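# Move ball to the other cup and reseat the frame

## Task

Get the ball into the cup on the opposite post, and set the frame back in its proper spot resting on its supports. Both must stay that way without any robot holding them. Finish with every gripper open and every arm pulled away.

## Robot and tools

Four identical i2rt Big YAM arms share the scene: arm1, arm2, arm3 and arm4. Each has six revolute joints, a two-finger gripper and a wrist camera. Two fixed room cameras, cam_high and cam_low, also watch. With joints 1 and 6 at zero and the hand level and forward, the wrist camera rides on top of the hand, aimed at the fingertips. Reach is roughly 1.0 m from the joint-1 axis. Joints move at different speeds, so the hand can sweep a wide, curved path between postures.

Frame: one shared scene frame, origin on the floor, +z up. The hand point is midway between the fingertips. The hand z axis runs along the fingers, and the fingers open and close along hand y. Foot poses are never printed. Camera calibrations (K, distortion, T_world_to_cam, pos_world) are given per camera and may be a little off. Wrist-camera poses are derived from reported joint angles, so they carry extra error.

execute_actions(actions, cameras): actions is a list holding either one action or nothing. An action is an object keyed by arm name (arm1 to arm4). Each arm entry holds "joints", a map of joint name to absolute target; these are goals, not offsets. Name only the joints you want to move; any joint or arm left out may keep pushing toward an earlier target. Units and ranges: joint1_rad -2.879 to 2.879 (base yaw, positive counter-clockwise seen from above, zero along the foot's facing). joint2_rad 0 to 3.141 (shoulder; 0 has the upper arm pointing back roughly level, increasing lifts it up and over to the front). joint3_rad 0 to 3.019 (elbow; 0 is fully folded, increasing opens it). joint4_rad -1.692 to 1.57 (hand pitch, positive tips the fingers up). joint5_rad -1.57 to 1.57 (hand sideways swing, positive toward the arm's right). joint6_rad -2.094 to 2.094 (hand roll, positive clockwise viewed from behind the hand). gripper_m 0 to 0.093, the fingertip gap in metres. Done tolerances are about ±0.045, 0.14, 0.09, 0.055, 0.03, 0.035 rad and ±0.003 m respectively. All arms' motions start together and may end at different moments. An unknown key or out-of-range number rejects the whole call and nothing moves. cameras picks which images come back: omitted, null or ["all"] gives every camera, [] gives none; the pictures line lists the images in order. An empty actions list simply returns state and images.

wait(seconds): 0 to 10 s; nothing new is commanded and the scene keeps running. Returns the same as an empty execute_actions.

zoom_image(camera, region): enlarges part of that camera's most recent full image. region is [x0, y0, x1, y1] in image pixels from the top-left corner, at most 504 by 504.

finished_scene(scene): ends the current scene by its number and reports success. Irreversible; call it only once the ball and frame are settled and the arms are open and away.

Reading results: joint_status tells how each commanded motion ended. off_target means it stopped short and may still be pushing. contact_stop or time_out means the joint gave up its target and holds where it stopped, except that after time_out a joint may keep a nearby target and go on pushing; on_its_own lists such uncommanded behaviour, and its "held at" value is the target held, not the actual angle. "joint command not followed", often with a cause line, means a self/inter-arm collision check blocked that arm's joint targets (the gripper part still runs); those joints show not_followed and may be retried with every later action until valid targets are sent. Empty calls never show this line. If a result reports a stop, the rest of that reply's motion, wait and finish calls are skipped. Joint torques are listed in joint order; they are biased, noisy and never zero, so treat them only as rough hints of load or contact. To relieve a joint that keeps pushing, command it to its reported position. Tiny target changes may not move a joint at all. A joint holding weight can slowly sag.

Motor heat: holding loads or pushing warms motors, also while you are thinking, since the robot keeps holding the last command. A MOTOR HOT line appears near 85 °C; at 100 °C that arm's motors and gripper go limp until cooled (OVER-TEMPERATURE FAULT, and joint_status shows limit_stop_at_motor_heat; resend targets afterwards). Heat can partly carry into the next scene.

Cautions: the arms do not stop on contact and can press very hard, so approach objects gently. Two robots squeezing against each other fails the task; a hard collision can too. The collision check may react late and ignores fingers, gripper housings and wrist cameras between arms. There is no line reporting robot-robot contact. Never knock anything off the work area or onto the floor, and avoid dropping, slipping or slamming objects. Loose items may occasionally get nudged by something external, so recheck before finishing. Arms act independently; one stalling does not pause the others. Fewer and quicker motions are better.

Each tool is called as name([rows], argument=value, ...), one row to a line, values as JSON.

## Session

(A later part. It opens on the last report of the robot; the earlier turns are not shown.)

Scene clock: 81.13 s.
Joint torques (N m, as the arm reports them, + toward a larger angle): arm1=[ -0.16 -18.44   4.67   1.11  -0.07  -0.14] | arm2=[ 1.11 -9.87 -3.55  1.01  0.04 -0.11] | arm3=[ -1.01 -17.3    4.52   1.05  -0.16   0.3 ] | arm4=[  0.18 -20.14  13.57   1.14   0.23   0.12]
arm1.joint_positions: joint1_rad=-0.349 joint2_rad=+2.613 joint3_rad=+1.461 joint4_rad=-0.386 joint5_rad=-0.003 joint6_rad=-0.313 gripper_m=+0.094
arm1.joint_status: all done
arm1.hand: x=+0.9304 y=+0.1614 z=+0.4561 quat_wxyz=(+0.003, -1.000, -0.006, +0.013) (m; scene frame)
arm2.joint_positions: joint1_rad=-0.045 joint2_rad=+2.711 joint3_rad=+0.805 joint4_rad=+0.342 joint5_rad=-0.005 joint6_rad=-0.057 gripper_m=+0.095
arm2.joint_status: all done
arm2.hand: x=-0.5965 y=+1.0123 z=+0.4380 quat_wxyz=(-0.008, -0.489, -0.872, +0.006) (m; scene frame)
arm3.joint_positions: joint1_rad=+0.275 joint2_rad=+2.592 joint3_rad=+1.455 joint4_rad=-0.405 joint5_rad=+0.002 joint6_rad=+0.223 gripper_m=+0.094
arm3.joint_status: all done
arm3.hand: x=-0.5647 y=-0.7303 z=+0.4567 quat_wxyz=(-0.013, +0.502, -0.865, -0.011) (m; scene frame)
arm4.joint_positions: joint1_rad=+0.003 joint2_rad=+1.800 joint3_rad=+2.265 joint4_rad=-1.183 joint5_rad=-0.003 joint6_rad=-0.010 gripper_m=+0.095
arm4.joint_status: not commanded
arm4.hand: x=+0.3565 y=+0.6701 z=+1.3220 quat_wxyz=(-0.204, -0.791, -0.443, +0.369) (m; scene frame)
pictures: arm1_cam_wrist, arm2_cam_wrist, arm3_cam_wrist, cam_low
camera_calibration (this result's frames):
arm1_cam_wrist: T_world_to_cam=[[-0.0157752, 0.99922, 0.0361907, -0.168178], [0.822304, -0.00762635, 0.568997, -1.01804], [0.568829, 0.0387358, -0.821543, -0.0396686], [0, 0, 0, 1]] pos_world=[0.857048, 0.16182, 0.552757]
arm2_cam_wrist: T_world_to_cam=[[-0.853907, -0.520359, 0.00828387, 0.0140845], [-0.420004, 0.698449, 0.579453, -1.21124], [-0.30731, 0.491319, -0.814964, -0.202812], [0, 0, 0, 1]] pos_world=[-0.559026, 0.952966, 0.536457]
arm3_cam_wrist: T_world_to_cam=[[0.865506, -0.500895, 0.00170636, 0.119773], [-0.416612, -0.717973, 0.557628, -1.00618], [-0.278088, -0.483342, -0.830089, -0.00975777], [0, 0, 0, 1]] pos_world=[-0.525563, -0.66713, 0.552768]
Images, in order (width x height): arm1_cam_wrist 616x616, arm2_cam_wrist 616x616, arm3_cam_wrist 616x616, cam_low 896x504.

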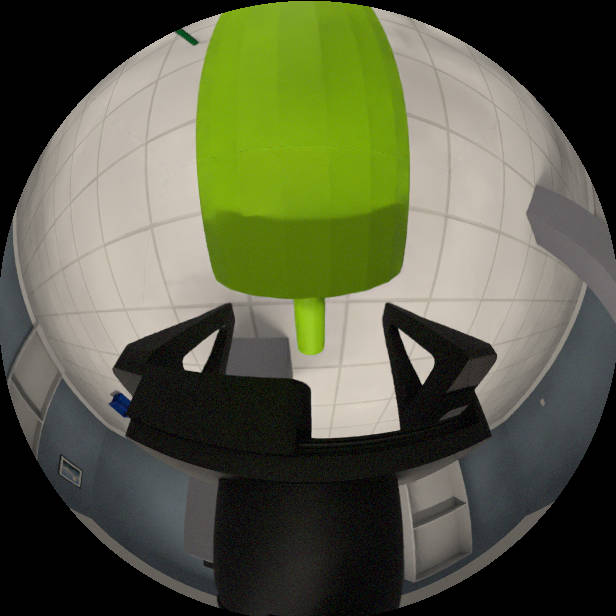

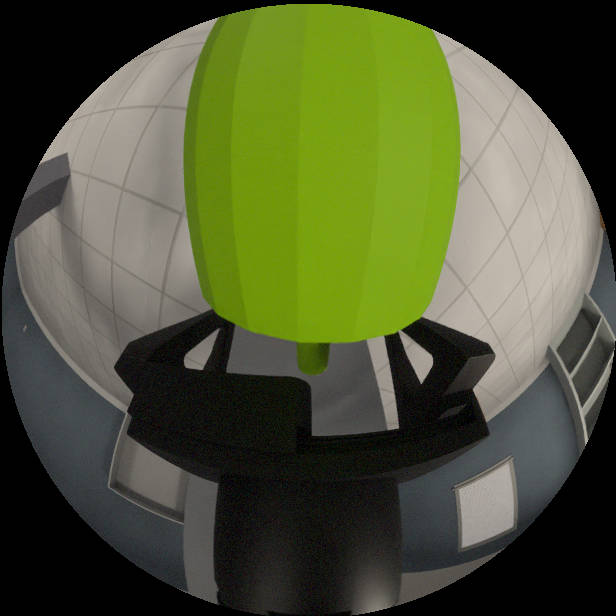

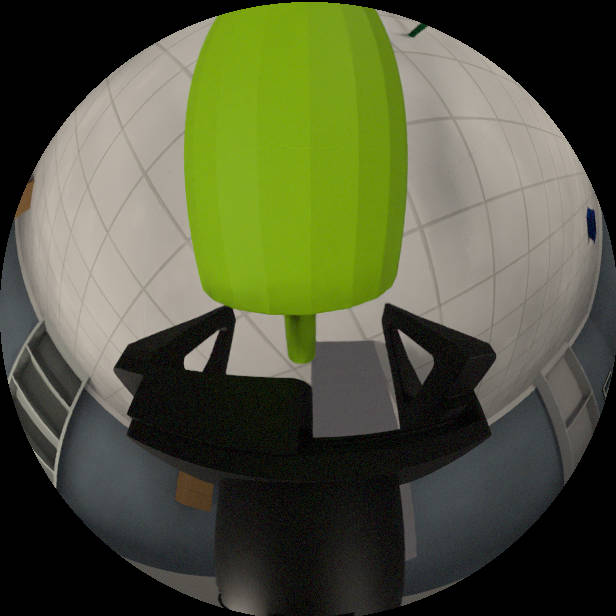

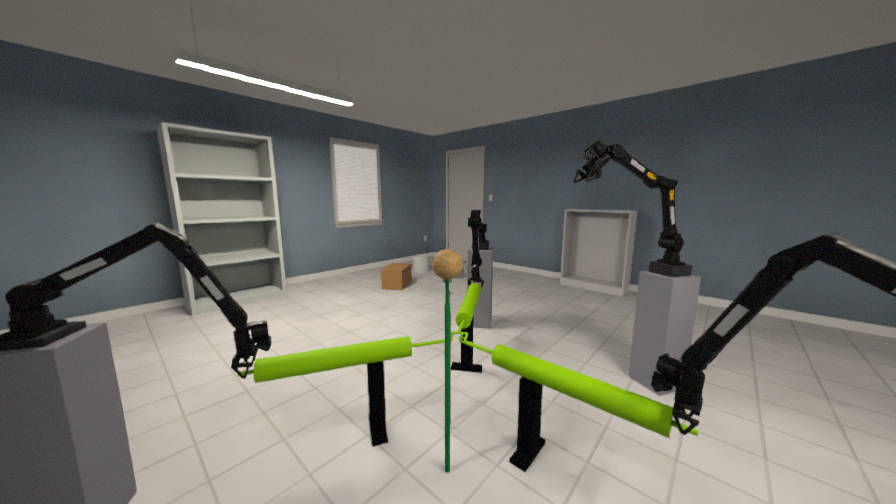

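execute_actions([
  {"arm1":{"joints":{"joint2_rad":2.685}},"arm2":{"joints":{"joint2_rad":2.75}},"arm3":{"joints":{"joint1_rad":0.305,"joint2_rad":2.665}}},
], cameras=[])

execute_actions([
  {"arm1":{"joints":{"gripper_m":0}},"arm2":{"joints":{"gripper_m":0}},"arm3":{"joints":{"gripper_m":0}}},
], cameras=["arm1_cam_wrist","arm2_cam_wrist","arm3_cam_wrist","cam_low"])

Scene clock: 85.17 s.
Joint torques (N m, as the arm reports them, + toward a larger angle): arm1=[ -0.13 -18.89   4.06   0.96  -0.07  -0.15] | arm2=[ 1.13 -8.98 -3.51  1.13  0.06 -0.11] | arm3=[ -1.12 -17.79   3.9    0.85  -0.15   0.3 ] | arm4=[  0.19 -20.08  13.56   1.15   0.23   0.13]
arm1.joint_positions: joint1_rad=-0.349 joint2_rad=+2.664 joint3_rad=+1.463 joint4_rad=-0.384 joint5_rad=-0.003 joint6_rad=-0.313 gripper_m=+0.094
arm1.joint_status: all done
arm1.hand: x=+0.9522 y=+0.1547 z=+0.4302 quat_wxyz=(-0.004, -1.000, -0.006, -0.010) (m; scene frame)
arm2.joint_positions: joint1_rad=-0.045 joint2_rad=+2.729 joint3_rad=+0.805 joint4_rad=+0.342 joint5_rad=-0.005 joint6_rad=-0.057 gripper_m=+0.095
arm2.joint_status: all done
arm2.hand: x=-0.6009 y=+1.0205 z=+0.4335 quat_wxyz=(-0.001, -0.489, -0.872, +0.001) (m; scene frame)
arm3.joint_positions: joint1_rad=+0.294 joint2_rad=+2.643 joint3_rad=+1.459 joint4_rad=-0.403 joint5_rad=+0.002 joint6_rad=+0.224 gripper_m=+0.094
arm3.joint_status: all done
arm3.hand: x=-0.5803 y=-0.7474 z=+0.4309 quat_wxyz=(+0.004, +0.510, -0.860, +0.004) (m; scene frame)
arm4.joint_positions: joint1_rad=+0.003 joint2_rad=+1.800 joint3_rad=+2.265 joint4_rad=-1.183 joint5_rad=-0.003 joint6_rad=-0.010 gripper_m=+0.095
arm4.joint_status: not commanded
arm4.hand: x=+0.3565 y=+0.6701 z=+1.3220 quat_wxyz=(-0.204, -0.791, -0.443, +0.369) (m; scene frame)
pictures: none
No camera images: the call's "cameras" was empty. Leave "cameras" out to get every camera's image.

Scene clock: 85.90 s.
Joint torques (N m, as the arm reports them, + toward a larger angle): arm1=[  0.03 -18.76   4.08   0.9   -0.42   0.05] | arm2=[ 1.28 -9.18 -3.6   0.97 -0.05 -0.19] | arm3=[ -1.44 -17.89   3.92   0.79   0.09   0.24] | arm4=[  0.22 -20.14  13.56   1.14   0.23   0.12]
arm1.joint_positions: joint1_rad=-0.351 joint2_rad=+2.664 joint3_rad=+1.463 joint4_rad=-0.383 joint5_rad=+0.004 joint6_rad=-0.333 gripper_m=+0.019
arm1.joint_status: gripper_m off_target (ended at +0.019, target +0.000)
arm1.hand: x=+0.9527 y=+0.1574 z=+0.4302 quat_wxyz=(+0.000, -1.000, -0.015, -0.010) (m; scene frame)
arm2.joint_positions: joint1_rad=-0.045 joint2_rad=+2.729 joint3_rad=+0.805 joint4_rad=+0.343 joint5_rad=-0.002 joint6_rad=-0.048 gripper_m=+0.019
arm2.joint_status: gripper_m off_target (ended at +0.019, target +0.000)
arm2.hand: x=-0.6012 y=+1.0201 z=+0.4335 quat_wxyz=(+0.000, -0.493, -0.870, +0.002) (m; scene frame)
arm3.joint_positions: joint1_rad=+0.296 joint2_rad=+2.643 joint3_rad=+1.459 joint4_rad=-0.402 joint5_rad=-0.004 joint6_rad=+0.230 gripper_m=+0.018
arm3.joint_status: gripper_m off_target (ended at +0.018, target +0.000)
arm3.hand: x=-0.5822 y=-0.7468 z=+0.4309 quat_wxyz=(+0.006, +0.508, -0.861, +0.002) (m; scene frame)
arm4.joint_positions: joint1_rad=+0.003 joint2_rad=+1.800 joint3_rad=+2.265 joint4_rad=-1.183 joint5_rad=-0.003 joint6_rad=-0.010 gripper_m=+0.095
arm4.joint_status: not commanded
arm4.hand: x=+0.3565 y=+0.6701 z=+1.3220 quat_wxyz=(-0.204, -0.791, -0.443, +0.369) (m; scene frame)
pictures: arm1_cam_wrist, arm2_cam_wrist, arm3_cam_wrist, cam_low
camera_calibration (this result's frames):
arm1_cam_wrist: T_world_to_cam=[[-0.0343176, 0.998996, 0.0287937, -0.142008], [0.795225, 0.00984436, 0.606235, -1.01459], [0.605343, 0.043702, -0.794764, -0.120571], [0, 0, 0, 1]] pos_world=[0.874939, 0.157122, 0.523342]
arm2_cam_wrist: T_world_to_cam=[[-0.858603, -0.512544, 0.00996636, 0.00261975], [-0.407474, 0.69413, 0.593421, -1.21008], [-0.311073, 0.505452, -0.804831, -0.232866], [0, 0, 0, 1]] pos_world=[-0.563266, 0.958999, 0.530644]
arm3_cam_wrist: T_world_to_cam=[[0.872623, -0.488356, 0.00605818, 0.138339], [-0.39592, -0.700081, 0.594251, -1.00126], [-0.285965, -0.520956, -0.804257, -0.0878494], [0, 0, 0, 1]] pos_world=[-0.542258, -0.679169, 0.523507]
Images, in order (width x height): arm1_cam_wrist 616x616, arm2_cam_wrist 616x616, arm3_cam_wrist 616x616, cam_low 896x504.

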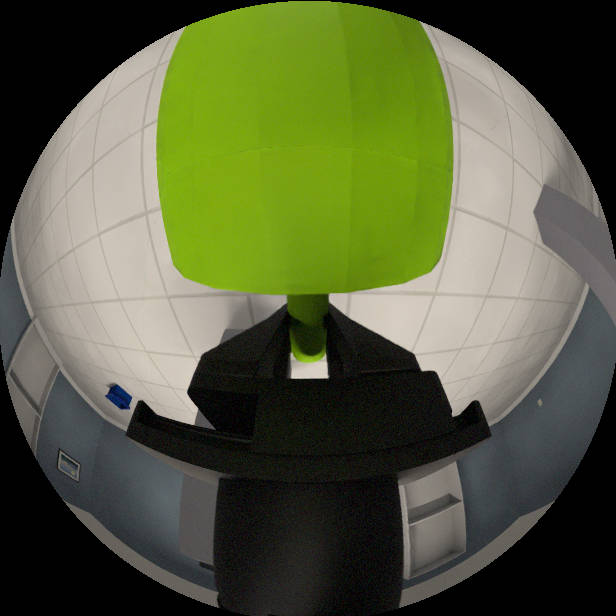

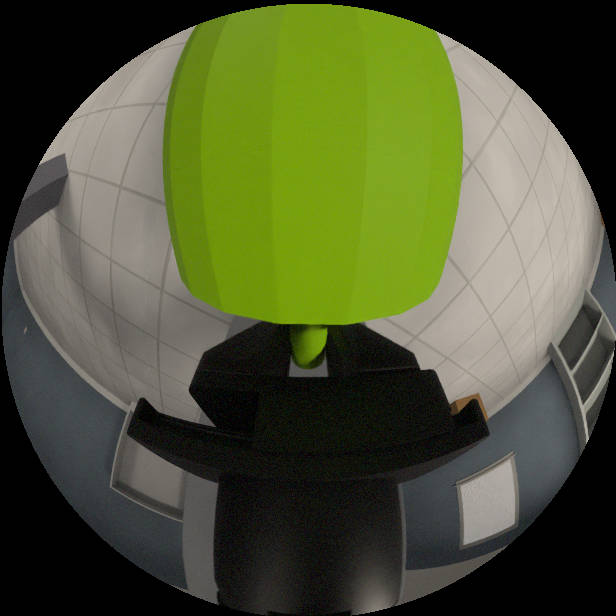

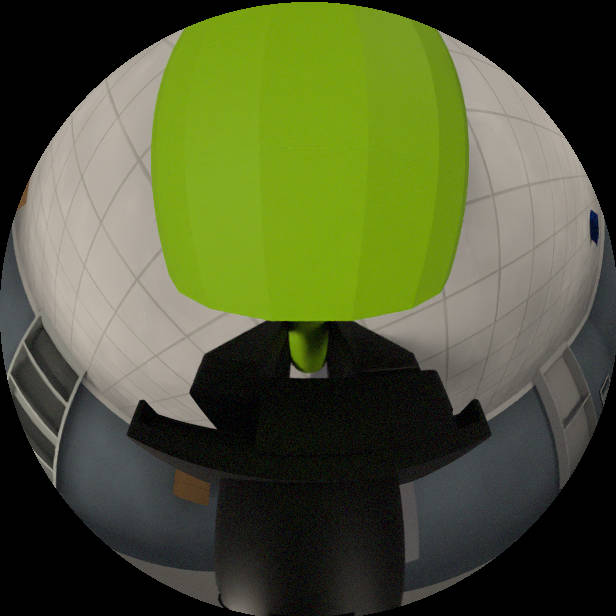

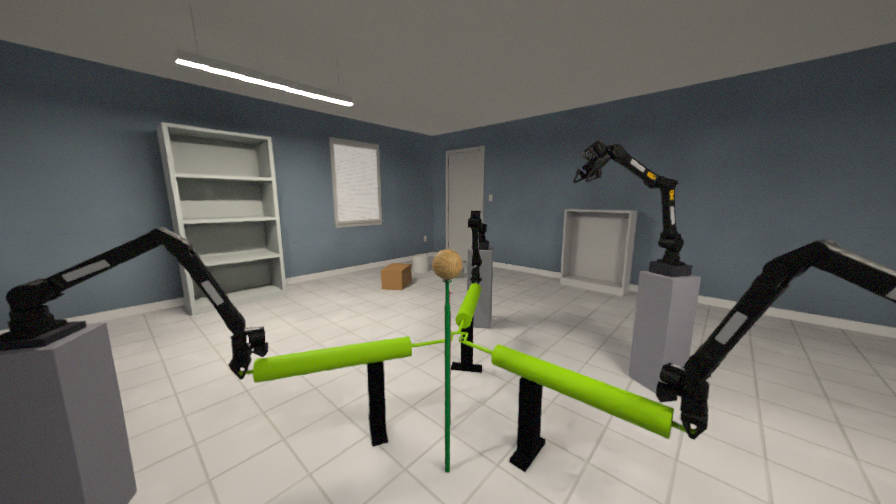

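execute_actions([
  {"arm1":{"joints":{"joint2_rad":2.52,"joint3_rad":1.385,"joint4_rad":-0.4}},"arm2":{"joints":{"joint2_rad":2.555,"joint3_rad":0.69,"joint4_rad":0.305}},"arm3":{"joints":{"joint2_rad":2.5,"joint3_rad":1.39,"joint4_rad":-0.425}}},
], cameras=[])

execute_actions([
  {"arm1":{"joints":{"joint2_rad":2.4,"joint3_rad":1.33,"joint4_rad":-0.468}},"arm2":{"joints":{"joint2_rad":2.385,"joint3_rad":0.605,"joint4_rad":0.222}},"arm3":{"joints":{"joint2_rad":2.38,"joint3_rad":1.34,"joint4_rad":-0.495}}},
], cameras=["cam_low"])

Scene clock: 98.37 s.
Joint torques (N m, as the arm reports them, + toward a larger angle): arm1=[ -0.4  -23.07   3.53   0.23  -0.36   0.02] | arm2=[  1.11 -12.4   -4.06   0.2   -0.04  -0.21] | arm3=[ -1.47 -22.9    3.23   0.3    0.08   0.23] | arm4=[  0.18 -20.1   13.57   1.14   0.23   0.13]
arm1.joint_positions: joint1_rad=-0.346 joint2_rad=+2.556 joint3_rad=+1.381 joint4_rad=-0.393 joint5_rad=+0.003 joint6_rad=-0.330 gripper_m=+0.019
arm1.joint_status: all done
arm1.hand: x=+0.9527 y=+0.1544 z=+0.4730 quat_wxyz=(+0.002, -1.000, -0.016, -0.003) (m; scene frame)
arm2.joint_positions: joint1_rad=-0.045 joint2_rad=+2.585 joint3_rad=+0.704 joint4_rad=+0.315 joint5_rad=-0.002 joint6_rad=-0.046 gripper_m=+0.019
arm2.joint_status: all done
arm2.hand: x=-0.5999 y=+1.0183 z=+0.4809 quat_wxyz=(-0.007, -0.494, -0.869, +0.006) (m; scene frame)
arm3.joint_positions: joint1_rad=+0.295 joint2_rad=+2.542 joint3_rad=+1.386 joint4_rad=-0.421 joint5_rad=-0.003 joint6_rad=+0.231 gripper_m=+0.018
arm3.joint_status: all done
arm3.hand: x=-0.5821 y=-0.7486 z=+0.4715 quat_wxyz=(+0.002, +0.507, -0.862, -0.001) (m; scene frame)
arm4.joint_positions: joint1_rad=+0.003 joint2_rad=+1.800 joint3_rad=+2.265 joint4_rad=-1.183 joint5_rad=-0.003 joint6_rad=-0.010 gripper_m=+0.095
arm4.joint_status: not commanded
arm4.hand: x=+0.3565 y=+0.6701 z=+1.3220 quat_wxyz=(-0.204, -0.791, -0.443, +0.369) (m; scene frame)
pictures: none
No camera images: the call's "cameras" was empty. Leave "cameras" out to get every camera's image.

Scene clock: 99.23 s.
Joint torques (N m, as the arm reports them, + toward a larger angle): arm1=[ -0.27 -22.24   4.15   0.27  -0.38   0.04] | arm2=[  0.98 -11.84  -2.73   0.11  -0.02  -0.21] | arm3=[ -1.52 -22.13   3.9    0.4    0.1    0.22] | arm4=[  0.21 -20.12  13.57   1.13   0.23   0.13]
arm1.joint_positions: joint1_rad=-0.349 joint2_rad=+2.432 joint3_rad=+1.324 joint4_rad=-0.463 joint5_rad=+0.004 joint6_rad=-0.332 gripper_m=+0.019
arm1.joint_status: all done
arm1.hand: x=+0.9519 y=+0.1561 z=+0.5261 quat_wxyz=(+0.002, -1.000, -0.016, -0.004) (m; scene frame)
arm2.joint_positions: joint1_rad=-0.045 joint2_rad=+2.415 joint3_rad=+0.612 joint4_rad=+0.234 joint5_rad=-0.002 joint6_rad=-0.046 gripper_m=+0.019
arm2.joint_status: all done
arm2.hand: x=-0.6006 y=+1.0202 z=+0.5314 quat_wxyz=(-0.006, -0.494, -0.869, +0.005) (m; scene frame)
arm3.joint_positions: joint1_rad=+0.296 joint2_rad=+2.418 joint3_rad=+1.332 joint4_rad=-0.493 joint5_rad=-0.004 joint6_rad=+0.231 gripper_m=+0.018
arm3.joint_status: all done
arm3.hand: x=-0.5826 y=-0.7474 z=+0.5252 quat_wxyz=(+0.003, +0.508, -0.861, -0.001) (m; scene frame)
arm4.joint_positions: joint1_rad=+0.003 joint2_rad=+1.800 joint3_rad=+2.265 joint4_rad=-1.183 joint5_rad=-0.003 joint6_rad=-0.010 gripper_m=+0.095
arm4.joint_status: not commanded
arm4.hand: x=+0.3565 y=+0.6701 z=+1.3220 quat_wxyz=(-0.204, -0.791, -0.443, +0.369) (m; scene frame)
pictures: cam_low
Images, in order (width x height): cam_low 896x504.

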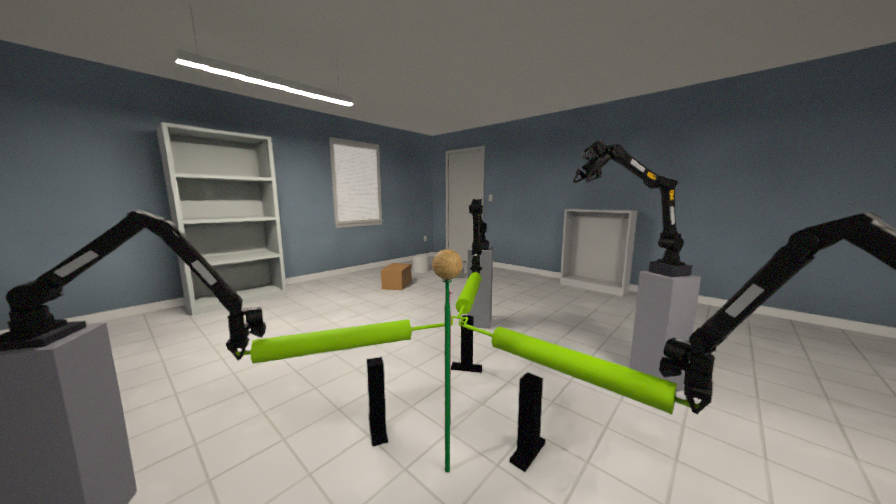

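execute_actions([
  {"arm1":{"joints":{"joint2_rad":2.235,"joint3_rad":1.28,"joint4_rad":-0.576}},"arm2":{"joints":{"joint2_rad":2.115,"joint3_rad":0.52,"joint4_rad":0.04}},"arm3":{"joints":{"joint2_rad":2.215,"joint3_rad":1.29,"joint4_rad":-0.604}}},
], cameras=[])

execute_actions([
  {"arm1":{"joints":{"joint2_rad":2.09,"joint3_rad":1.265,"joint4_rad":-0.705}},"arm2":{"joints":{"joint2_rad":1.83,"joint3_rad":0.485,"joint4_rad":-0.2}},"arm3":{"joints":{"joint2_rad":2.075,"joint3_rad":1.285,"joint4_rad":-0.735}}},
], cameras=[])

execute_actions([
  {"arm1":{"joints":{"joint2_rad":1.96,"joint3_rad":1.29,"joint4_rad":-0.851}},"arm2":{"joints":{"joint2_rad":1.55,"joint3_rad":0.5,"joint4_rad":-0.485}},"arm3":{"joints":{"joint2_rad":1.95,"joint3_rad":1.315,"joint4_rad":-0.883}}},
], cameras=[])

execute_actions([
  {"arm1":{"joints":{"joint2_rad":1.85,"joint3_rad":1.345,"joint4_rad":-1.015}},"arm2":{"joints":{"joint2_rad":1.325,"joint3_rad":0.57,"joint4_rad":-0.775}},"arm3":{"joints":{"joint2_rad":1.85,"joint3_rad":1.375,"joint4_rad":-1.045}}},
], cameras=["cam_low","cam_high","arm4_cam_wrist"])

zoom_image(camera="arm4_cam_wrist", region=[210, 100, 410, 260])

zoom_image(camera="cam_high", region=[400, 210, 520, 330])

Scene clock: 109.27 s.
Joint torques (N m, as the arm reports them, + toward a larger angle): arm1=[ -0.13 -21.53   5.26   0.52  -0.33   0.05] | arm2=[  0.94 -11.    -0.41   0.05  -0.06  -0.21] | arm3=[ -1.54 -20.94   4.82   0.65   0.1    0.22] | arm4=[  0.17 -20.1   13.56   1.13   0.23   0.13]
arm1.joint_positions: joint1_rad=-0.350 joint2_rad=+2.263 joint3_rad=+1.268 joint4_rad=-0.576 joint5_rad=+0.003 joint6_rad=-0.333 gripper_m=+0.019
arm1.joint_status: all done
arm1.hand: x=+0.9511 y=+0.1564 z=+0.6008 quat_wxyz=(+0.001, -1.000, -0.016, -0.003) (m; scene frame)
arm2.joint_positions: joint1_rad=-0.045 joint2_rad=+2.145 joint3_rad=+0.518 joint4_rad=+0.055 joint5_rad=-0.002 joint6_rad=-0.046 gripper_m=+0.019
arm2.joint_status: all done
arm2.hand: x=-0.6007 y=+1.0211 z=+0.6020 quat_wxyz=(-0.004, -0.494, -0.869, +0.004) (m; scene frame)
arm3.joint_positions: joint1_rad=+0.298 joint2_rad=+2.248 joint3_rad=+1.279 joint4_rad=-0.607 joint5_rad=-0.004 joint6_rad=+0.233 gripper_m=+0.018
arm3.joint_status: all done
arm3.hand: x=-0.5830 y=-0.7470 z=+0.6011 quat_wxyz=(+0.002, +0.508, -0.862, -0.002) (m; scene frame)
arm4.joint_positions: joint1_rad=+0.003 joint2_rad=+1.800 joint3_rad=+2.265 joint4_rad=-1.183 joint5_rad=-0.003 joint6_rad=-0.010 gripper_m=+0.095
arm4.joint_status: not commanded
arm4.hand: x=+0.3565 y=+0.6701 z=+1.3220 quat_wxyz=(-0.204, -0.791, -0.443, +0.369) (m; scene frame)
pictures: none
No camera images: the call's "cameras" was empty. Leave "cameras" out to get every camera's image.

Scene clock: 110.20 s.
Joint torques (N m, as the arm reports them, + toward a larger angle): arm1=[ -0.08 -20.47   6.21   0.56  -0.32   0.04] | arm2=[  1.25 -10.01   2.54   0.    -0.03  -0.22] | arm3=[ -1.73 -20.6    5.81   0.78   0.02   0.21] | arm4=[  0.17 -20.11  13.56   1.14   0.23   0.13]
arm1.joint_positions: joint1_rad=-0.349 joint2_rad=+2.116 joint3_rad=+1.251 joint4_rad=-0.707 joint5_rad=+0.003 joint6_rad=-0.331 gripper_m=+0.019
arm1.joint_status: all done
arm1.hand: x=+0.9509 y=+0.1557 z=+0.6703 quat_wxyz=(+0.001, -1.000, -0.016, -0.005) (m; scene frame)
arm2.joint_positions: joint1_rad=-0.045 joint2_rad=+1.861 joint3_rad=+0.475 joint4_rad=-0.187 joint5_rad=-0.002 joint6_rad=-0.046 gripper_m=+0.019
arm2.joint_status: all done
arm2.hand: x=-0.5998 y=+1.0203 z=+0.6703 quat_wxyz=(-0.004, -0.494, -0.869, +0.004) (m; scene frame)
arm3.joint_positions: joint1_rad=+0.298 joint2_rad=+2.110 joint3_rad=+1.269 joint4_rad=-0.740 joint5_rad=-0.002 joint6_rad=+0.233 gripper_m=+0.018
arm3.joint_status: all done
arm3.hand: x=-0.5829 y=-0.7480 z=+0.6685 quat_wxyz=(+0.003, +0.507, -0.862, +0.001) (m; scene frame)
arm4.joint_positions: joint1_rad=+0.003 joint2_rad=+1.800 joint3_rad=+2.265 joint4_rad=-1.183 joint5_rad=-0.003 joint6_rad=-0.010 gripper_m=+0.095
arm4.joint_status: not commanded
arm4.hand: x=+0.3565 y=+0.6701 z=+1.3220 quat_wxyz=(-0.204, -0.791, -0.443, +0.369) (m; scene frame)
pictures: none
No camera images: the call's "cameras" was empty. Leave "cameras" out to get every camera's image.

Scene clock: 111.23 s.
Joint torques (N m, as the arm reports them, + toward a larger angle): arm1=[ -0.62 -19.22   8.72   0.18  -0.08  -0.02] | arm2=[ 1.24 -8.42  5.4  -0.03 -0.07 -0.22] | arm3=[ -1.49 -19.18   8.33   0.11  -0.15   0.2 ] | arm4=[  0.21 -20.1   13.57   1.14   0.23   0.12]
arm1.joint_positions: joint1_rad=-0.340 joint2_rad=+1.979 joint3_rad=+1.252 joint4_rad=-0.843 joint5_rad=-0.003 joint6_rad=-0.326 gripper_m=+0.019
arm1.joint_status: all done
arm1.hand: x=+0.9523 y=+0.1496 z=+0.7393 quat_wxyz=(-0.001, -1.000, -0.017, -0.003) (m; scene frame)
arm2.joint_positions: joint1_rad=-0.045 joint2_rad=+1.576 joint3_rad=+0.483 joint4_rad=-0.469 joint5_rad=-0.002 joint6_rad=-0.045 gripper_m=+0.019
arm2.joint_status: all done
arm2.hand: x=-0.5978 y=+1.0170 z=+0.7414 quat_wxyz=(-0.008, -0.494, -0.869, +0.007) (m; scene frame)
arm3.joint_positions: joint1_rad=+0.298 joint2_rad=+1.975 joint3_rad=+1.272 joint4_rad=-0.875 joint5_rad=+0.002 joint6_rad=+0.234 gripper_m=+0.018
arm3.joint_status: all done
arm3.hand: x=-0.5833 y=-0.7524 z=+0.7375 quat_wxyz=(+0.001, +0.507, -0.862, +0.001) (m; scene frame)
arm4.joint_positions: joint1_rad=+0.003 joint2_rad=+1.800 joint3_rad=+2.265 joint4_rad=-1.183 joint5_rad=-0.003 joint6_rad=-0.010 gripper_m=+0.095
arm4.joint_status: not commanded
arm4.hand: x=+0.3565 y=+0.6701 z=+1.3220 quat_wxyz=(-0.204, -0.791, -0.443, +0.369) (m; scene frame)
pictures: none
No camera images: the call's "cameras" was empty. Leave "cameras" out to get every camera's image.

Scene clock: 112.27 s.
Joint torques (N m, as the arm reports them, + toward a larger angle): arm1=[ -0.67 -19.02   9.83  -0.09  -0.23  -0.02] | arm2=[ 1.14 -6.71  9.32 -0.33 -0.06 -0.21] | arm3=[ -1.57 -19.05   9.12  -0.11  -0.11   0.2 ] | arm4=[  0.19 -20.1   13.56   1.14   0.23   0.12]
arm1.joint_positions: joint1_rad=-0.342 joint2_rad=+1.872 joint3_rad=+1.302 joint4_rad=-1.000 joint5_rad=+0.000 joint6_rad=-0.326 gripper_m=+0.019
arm1.joint_status: all done
arm1.hand: x=+0.9514 y=+0.1511 z=+0.8083 quat_wxyz=(+0.000, -1.000, -0.016, -0.003) (m; scene frame)
arm2.joint_positions: joint1_rad=-0.045 joint2_rad=+1.343 joint3_rad=+0.533 joint4_rad=-0.750 joint5_rad=-0.002 joint6_rad=-0.045 gripper_m=+0.019
arm2.joint_status: all done
arm2.hand: x=-0.5985 y=+1.0190 z=+0.8099 quat_wxyz=(-0.009, -0.494, -0.869, +0.008) (m; scene frame)
arm3.joint_positions: joint1_rad=+0.298 joint2_rad=+1.880 joint3_rad=+1.328 joint4_rad=-1.033 joint5_rad=+0.001 joint6_rad=+0.235 gripper_m=+0.018
arm3.joint_status: all done
arm3.hand: x=-0.5832 y=-0.7518 z=+0.8031 quat_wxyz=(+0.004, +0.507, -0.862, +0.003) (m; scene frame)
arm4.joint_positions: joint1_rad=+0.003 joint2_rad=+1.800 joint3_rad=+2.265 joint4_rad=-1.183 joint5_rad=-0.003 joint6_rad=-0.010 gripper_m=+0.095
arm4.joint_status: not commanded
arm4.hand: x=+0.3565 y=+0.6701 z=+1.3220 quat_wxyz=(-0.204, -0.791, -0.443, +0.369) (m; scene frame)
pictures: arm4_cam_wrist, cam_high, cam_low
camera_calibration (this result's frames):
arm4_cam_wrist: T_world_to_cam=[[-0.84814, 0.529751, -0.00472061, -0.0434734], [0.513635, 0.820089, -0.252257, -0.389987], [-0.129762, -0.216374, -0.967649, 1.59133], [0, 0, 0, 1]] pos_world=[0.369933, 0.687176, 1.44127]
Images, in order (width x height): arm4_cam_wrist 616x616, cam_high 896x504, cam_low 896x504.

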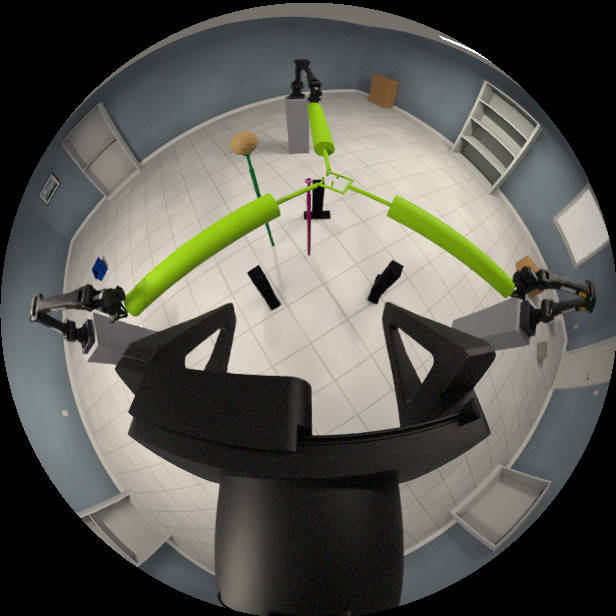

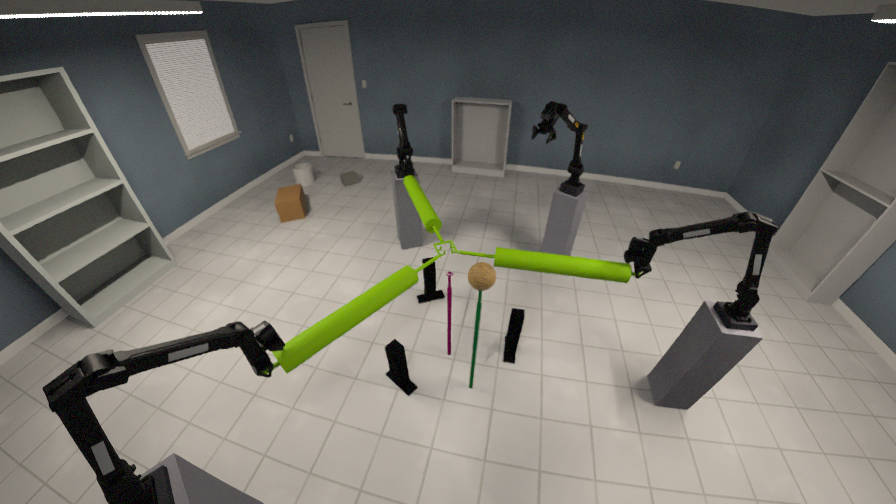

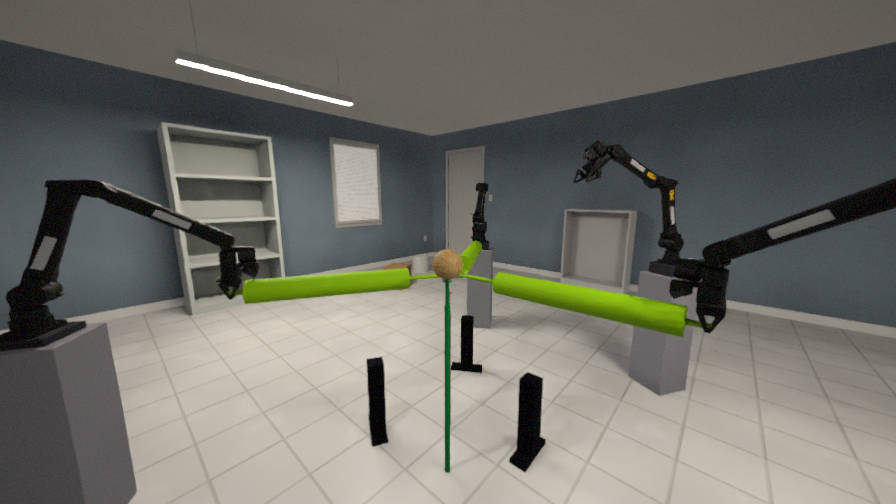

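Region (210, 100, 410, 260) of arm4_cam_wrist's 616x616 image, scaled by 2.520, with more detail than that image has; it fills the top 403 rows of this view, and the rest is white.

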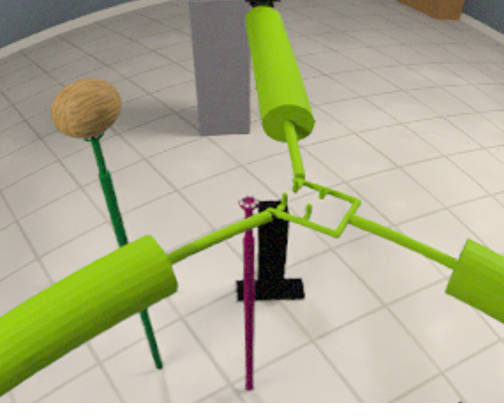

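Region (400, 210, 520, 330) of cam_high's 896x504 image, scaled by 4.200, with more detail than that image has.

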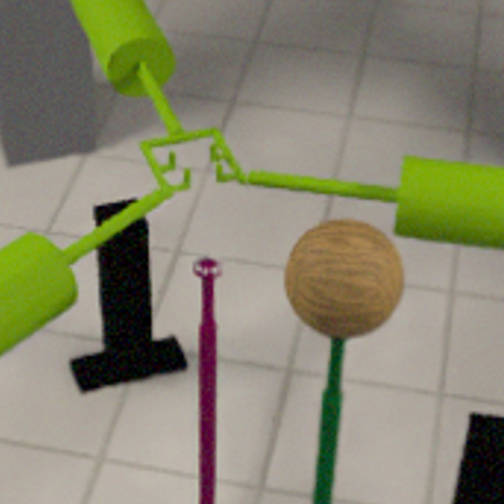

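execute_actions([
  {"arm1":{"joints":{"joint1_rad":-0.224,"joint6_rad":-0.2,"joint2_rad":1.70,"joint3_rad":1.135,"joint4_rad":-0.955}},"arm2":{"joints":{"joint1_rad":0,"joint6_rad":0,"joint2_rad":1.535,"joint3_rad":0.82,"joint4_rad":-0.83}},"arm3":{"joints":{"joint1_rad":0.15,"joint6_rad":0.075,"joint2_rad":1.725,"joint3_rad":1.21,"joint4_rad":-1.0}}},
], cameras=[])

execute_actions([
  {"arm1":{"joints":{"joint1_rad":-0.056,"joint6_rad":-0.03,"joint2_rad":1.575,"joint3_rad":0.965,"joint4_rad":-0.915}},"arm2":{"joints":{"joint1_rad":0.015,"joint6_rad":0.015,"joint2_rad":1.73,"joint3_rad":1.075,"joint4_rad":-0.89}},"arm3":{"joints":{"joint1_rad":-0.035,"joint6_rad":-0.11,"joint2_rad":1.64,"joint3_rad":1.09,"joint4_rad":-0.97}}},
], cameras=[])

execute_actions([
  {"arm1":{"joints":{"joint1_rad":0.159,"joint6_rad":0.185,"joint2_rad":1.475,"joint3_rad":0.85,"joint4_rad":-0.895}},"arm2":{"joints":{"joint1_rad":0.03,"joint6_rad":0.03,"joint2_rad":1.91,"joint3_rad":1.36,"joint4_rad":-0.99}},"arm3":{"joints":{"joint1_rad":-0.245,"joint6_rad":-0.32,"joint2_rad":1.585,"joint3_rad":1.02,"joint4_rad":-0.955}}},
], cameras=["cam_low","cam_high","arm4_cam_wrist"])

zoom_image(camera="arm4_cam_wrist", region=[210, 110, 350, 220])

zoom_image(camera="cam_high", region=[420, 230, 520, 330])

zoom_image(camera="cam_low", region=[400, 230, 500, 330])

Scene clock: 139.97 s.
Joint torques (N m, as the arm reports them, + toward a larger angle): arm1=[  0.14 -17.19   8.34   0.97  -0.52   0.02] | arm2=[ 1.63 -9.08 10.06 -0.29 -0.09  0.07] | arm3=[ -2.21 -17.88   8.1    0.71   0.15   0.04] | arm4=[  0.2  -20.13  13.55   1.14   0.23   0.13]
arm1.joint_positions: joint1_rad=-0.227 joint2_rad=+1.732 joint3_rad=+1.109 joint4_rad=-0.970 joint5_rad=+0.007 joint6_rad=-0.210 gripper_m=+0.019
arm1.joint_status: all done
arm1.hand: x=+1.0027 y=+0.0822 z=+0.8133 quat_wxyz=(+0.001, -1.000, -0.016, -0.015) (m; scene frame)
arm2.joint_positions: joint1_rad=-0.015 joint2_rad=+1.542 joint3_rad=+0.777 joint4_rad=-0.807 joint5_rad=-0.002 joint6_rad=-0.007 gripper_m=+0.019
arm2.joint_status: all done
arm2.hand: x=-0.5488 y=+0.9487 z=+0.8196 quat_wxyz=(-0.004, -0.498, -0.867, +0.005) (m; scene frame)
arm3.joint_positions: joint1_rad=+0.152 joint2_rad=+1.765 joint3_rad=+1.178 joint4_rad=-1.005 joint5_rad=-0.005 joint6_rad=+0.090 gripper_m=+0.018
arm3.joint_status: all done
arm3.hand: x=-0.5326 y=-0.8223 z=+0.8099 quat_wxyz=(+0.009, +0.506, -0.862, +0.002) (m; scene frame)
arm4.joint_positions: joint1_rad=+0.003 joint2_rad=+1.800 joint3_rad=+2.265 joint4_rad=-1.183 joint5_rad=-0.003 joint6_rad=-0.010 gripper_m=+0.095
arm4.joint_status: not commanded
arm4.hand: x=+0.3565 y=+0.6701 z=+1.3220 quat_wxyz=(-0.204, -0.791, -0.443, +0.369) (m; scene frame)
pictures: none
No camera images: the call's "cameras" was empty. Leave "cameras" out to get every camera's image.

Scene clock: 140.90 s.
Joint torques (N m, as the arm reports them, + toward a larger angle): arm1=[  0.41 -14.53   8.58   0.85  -0.53   0.08] | arm2=[  1.36 -12.19  10.2   -0.48  -0.05   0.05] | arm3=[ -2.57 -16.34   8.13   0.78   0.38   0.  ] | arm4=[  0.21 -20.11  13.57   1.13   0.23   0.13]
arm1.joint_positions: joint1_rad=-0.062 joint2_rad=+1.605 joint3_rad=+0.932 joint4_rad=-0.927 joint5_rad=+0.008 joint6_rad=-0.046 gripper_m=+0.019
arm1.joint_status: all done
arm1.hand: x=+1.0556 y=+0.0070 z=+0.8118 quat_wxyz=(+0.003, -1.000, -0.016, -0.018) (m; scene frame)
arm2.joint_positions: joint1_rad=+0.000 joint2_rad=+1.741 joint3_rad=+1.036 joint4_rad=-0.860 joint5_rad=-0.002 joint6_rad=+0.009 gripper_m=+0.019
arm2.joint_status: all done
arm2.hand: x=-0.4976 y=+0.8730 z=+0.8188 quat_wxyz=(-0.007, -0.498, -0.867, +0.007) (m; scene frame)
arm3.joint_positions: joint1_rad=-0.029 joint2_rad=+1.681 joint3_rad=+1.054 joint4_rad=-0.978 joint5_rad=-0.012 joint6_rad=-0.092 gripper_m=+0.018
arm3.joint_status: all done
arm3.hand: x=-0.4823 y=-0.8984 z=+0.8077 quat_wxyz=(+0.016, +0.506, -0.862, +0.000) (m; scene frame)
arm4.joint_positions: joint1_rad=+0.003 joint2_rad=+1.800 joint3_rad=+2.265 joint4_rad=-1.183 joint5_rad=-0.003 joint6_rad=-0.010 gripper_m=+0.095
arm4.joint_status: not commanded
arm4.hand: x=+0.3565 y=+0.6701 z=+1.3220 quat_wxyz=(-0.204, -0.791, -0.443, +0.369) (m; scene frame)
pictures: none
No camera images: the call's "cameras" was empty. Leave "cameras" out to get every camera's image.

Scene clock: 141.87 s.
Joint torques (N m, as the arm reports them, + toward a larger angle): arm1=[  0.57 -12.49   9.06   0.96  -0.59   0.1 ] | arm2=[  1.49 -15.59  10.93  -0.73  -0.1    0.04] | arm3=[ -3.1  -15.48   8.01   0.8    0.46  -0.07] | arm4=[  0.16 -20.1   13.57   1.15   0.23   0.13]
arm1.joint_positions: joint1_rad=+0.152 joint2_rad=+1.505 joint3_rad=+0.809 joint4_rad=-0.910 joint5_rad=+0.009 joint6_rad=+0.167 gripper_m=+0.019
arm1.joint_status: all done
arm1.hand: x=+1.1074 y=-0.0676 z=+0.8115 quat_wxyz=(+0.008, -1.000, -0.017, -0.020) (m; scene frame)
arm2.joint_positions: joint1_rad=+0.015 joint2_rad=+1.922 joint3_rad=+1.320 joint4_rad=-0.951 joint5_rad=+0.000 joint6_rad=+0.025 gripper_m=+0.019
arm2.joint_status: all done
arm2.hand: x=-0.4453 y=+0.7999 z=+0.8218 quat_wxyz=(-0.012, -0.499, -0.867, +0.010) (m; scene frame)
arm3.joint_positions: joint1_rad=-0.232 joint2_rad=+1.631 joint3_rad=+0.984 joint4_rad=-0.964 joint5_rad=-0.014 joint6_rad=-0.294 gripper_m=+0.018
arm3.joint_status: all done
arm3.hand: x=-0.4332 y=-0.9715 z=+0.8062 quat_wxyz=(+0.020, +0.506, -0.862, -0.004) (m; scene frame)
arm4.joint_positions: joint1_rad=+0.003 joint2_rad=+1.800 joint3_rad=+2.265 joint4_rad=-1.183 joint5_rad=-0.003 joint6_rad=-0.010 gripper_m=+0.095
arm4.joint_status: not commanded
arm4.hand: x=+0.3565 y=+0.6701 z=+1.3220 quat_wxyz=(-0.204, -0.791, -0.443, +0.369) (m; scene frame)
pictures: arm4_cam_wrist, cam_high, cam_low
camera_calibration (this result's frames):
arm4_cam_wrist: T_world_to_cam=[[-0.84814, 0.529751, -0.00472061, -0.0434734], [0.513635, 0.820089, -0.252257, -0.389987], [-0.129762, -0.216374, -0.967649, 1.59133], [0, 0, 0, 1]] pos_world=[0.369933, 0.687176, 1.44127]
Images, in order (width x height): arm4_cam_wrist 616x616, cam_high 896x504, cam_low 896x504.

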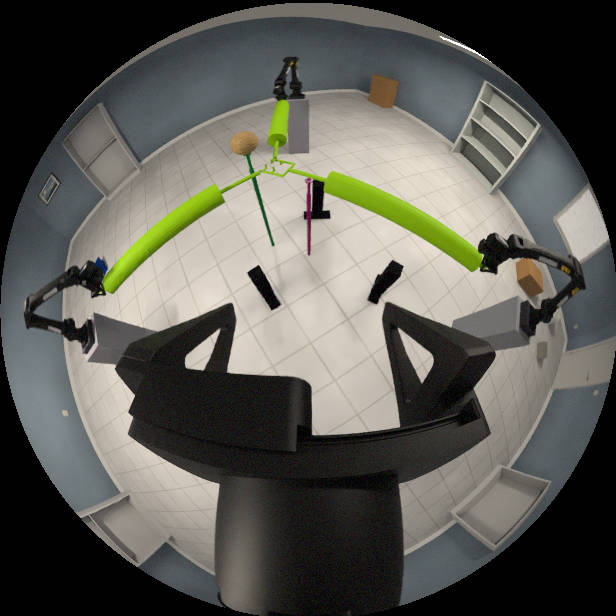

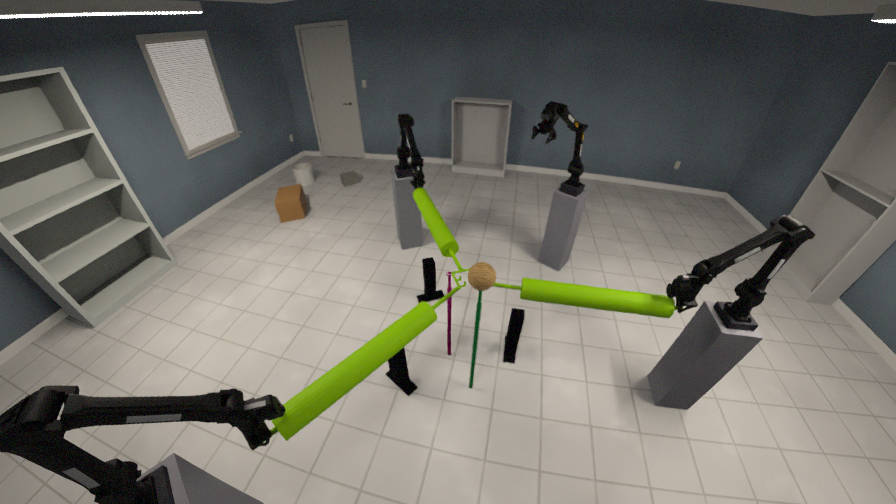

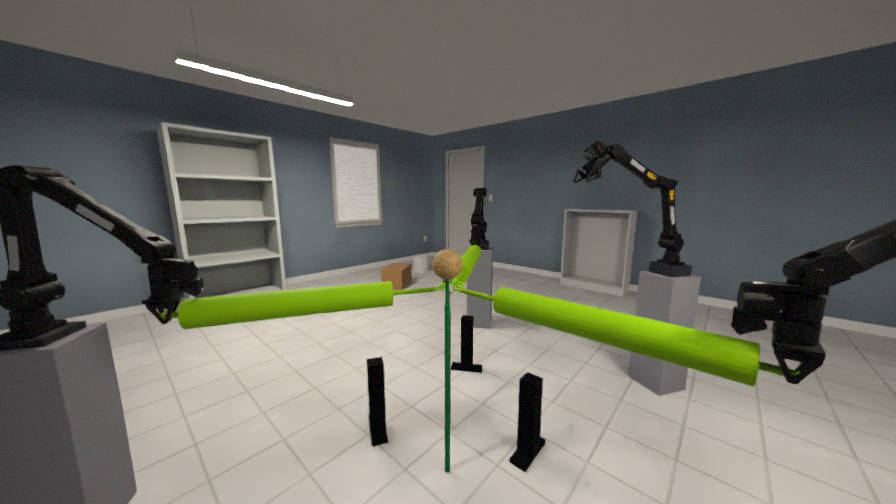

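Region (210, 110, 350, 220) of arm4_cam_wrist's 616x616 image, scaled by 3.600, with more detail than that image has; it fills the top 396 rows of this view, and the rest is white.

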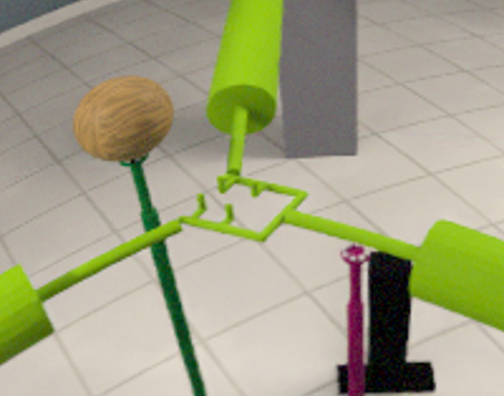

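Region (420, 230, 520, 330) of cam_high's 896x504 image, scaled by 5.040, with more detail than that image has.

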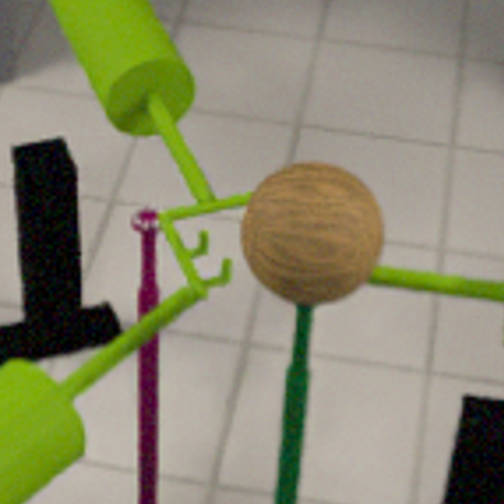

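Region (400, 230, 500, 330) of cam_low's 896x504 image, scaled by 5.040, with more detail than that image has.

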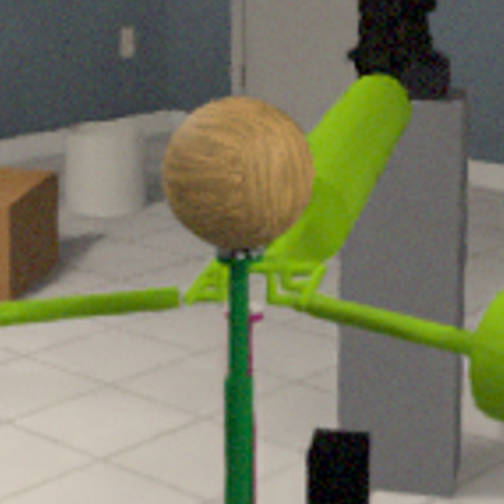

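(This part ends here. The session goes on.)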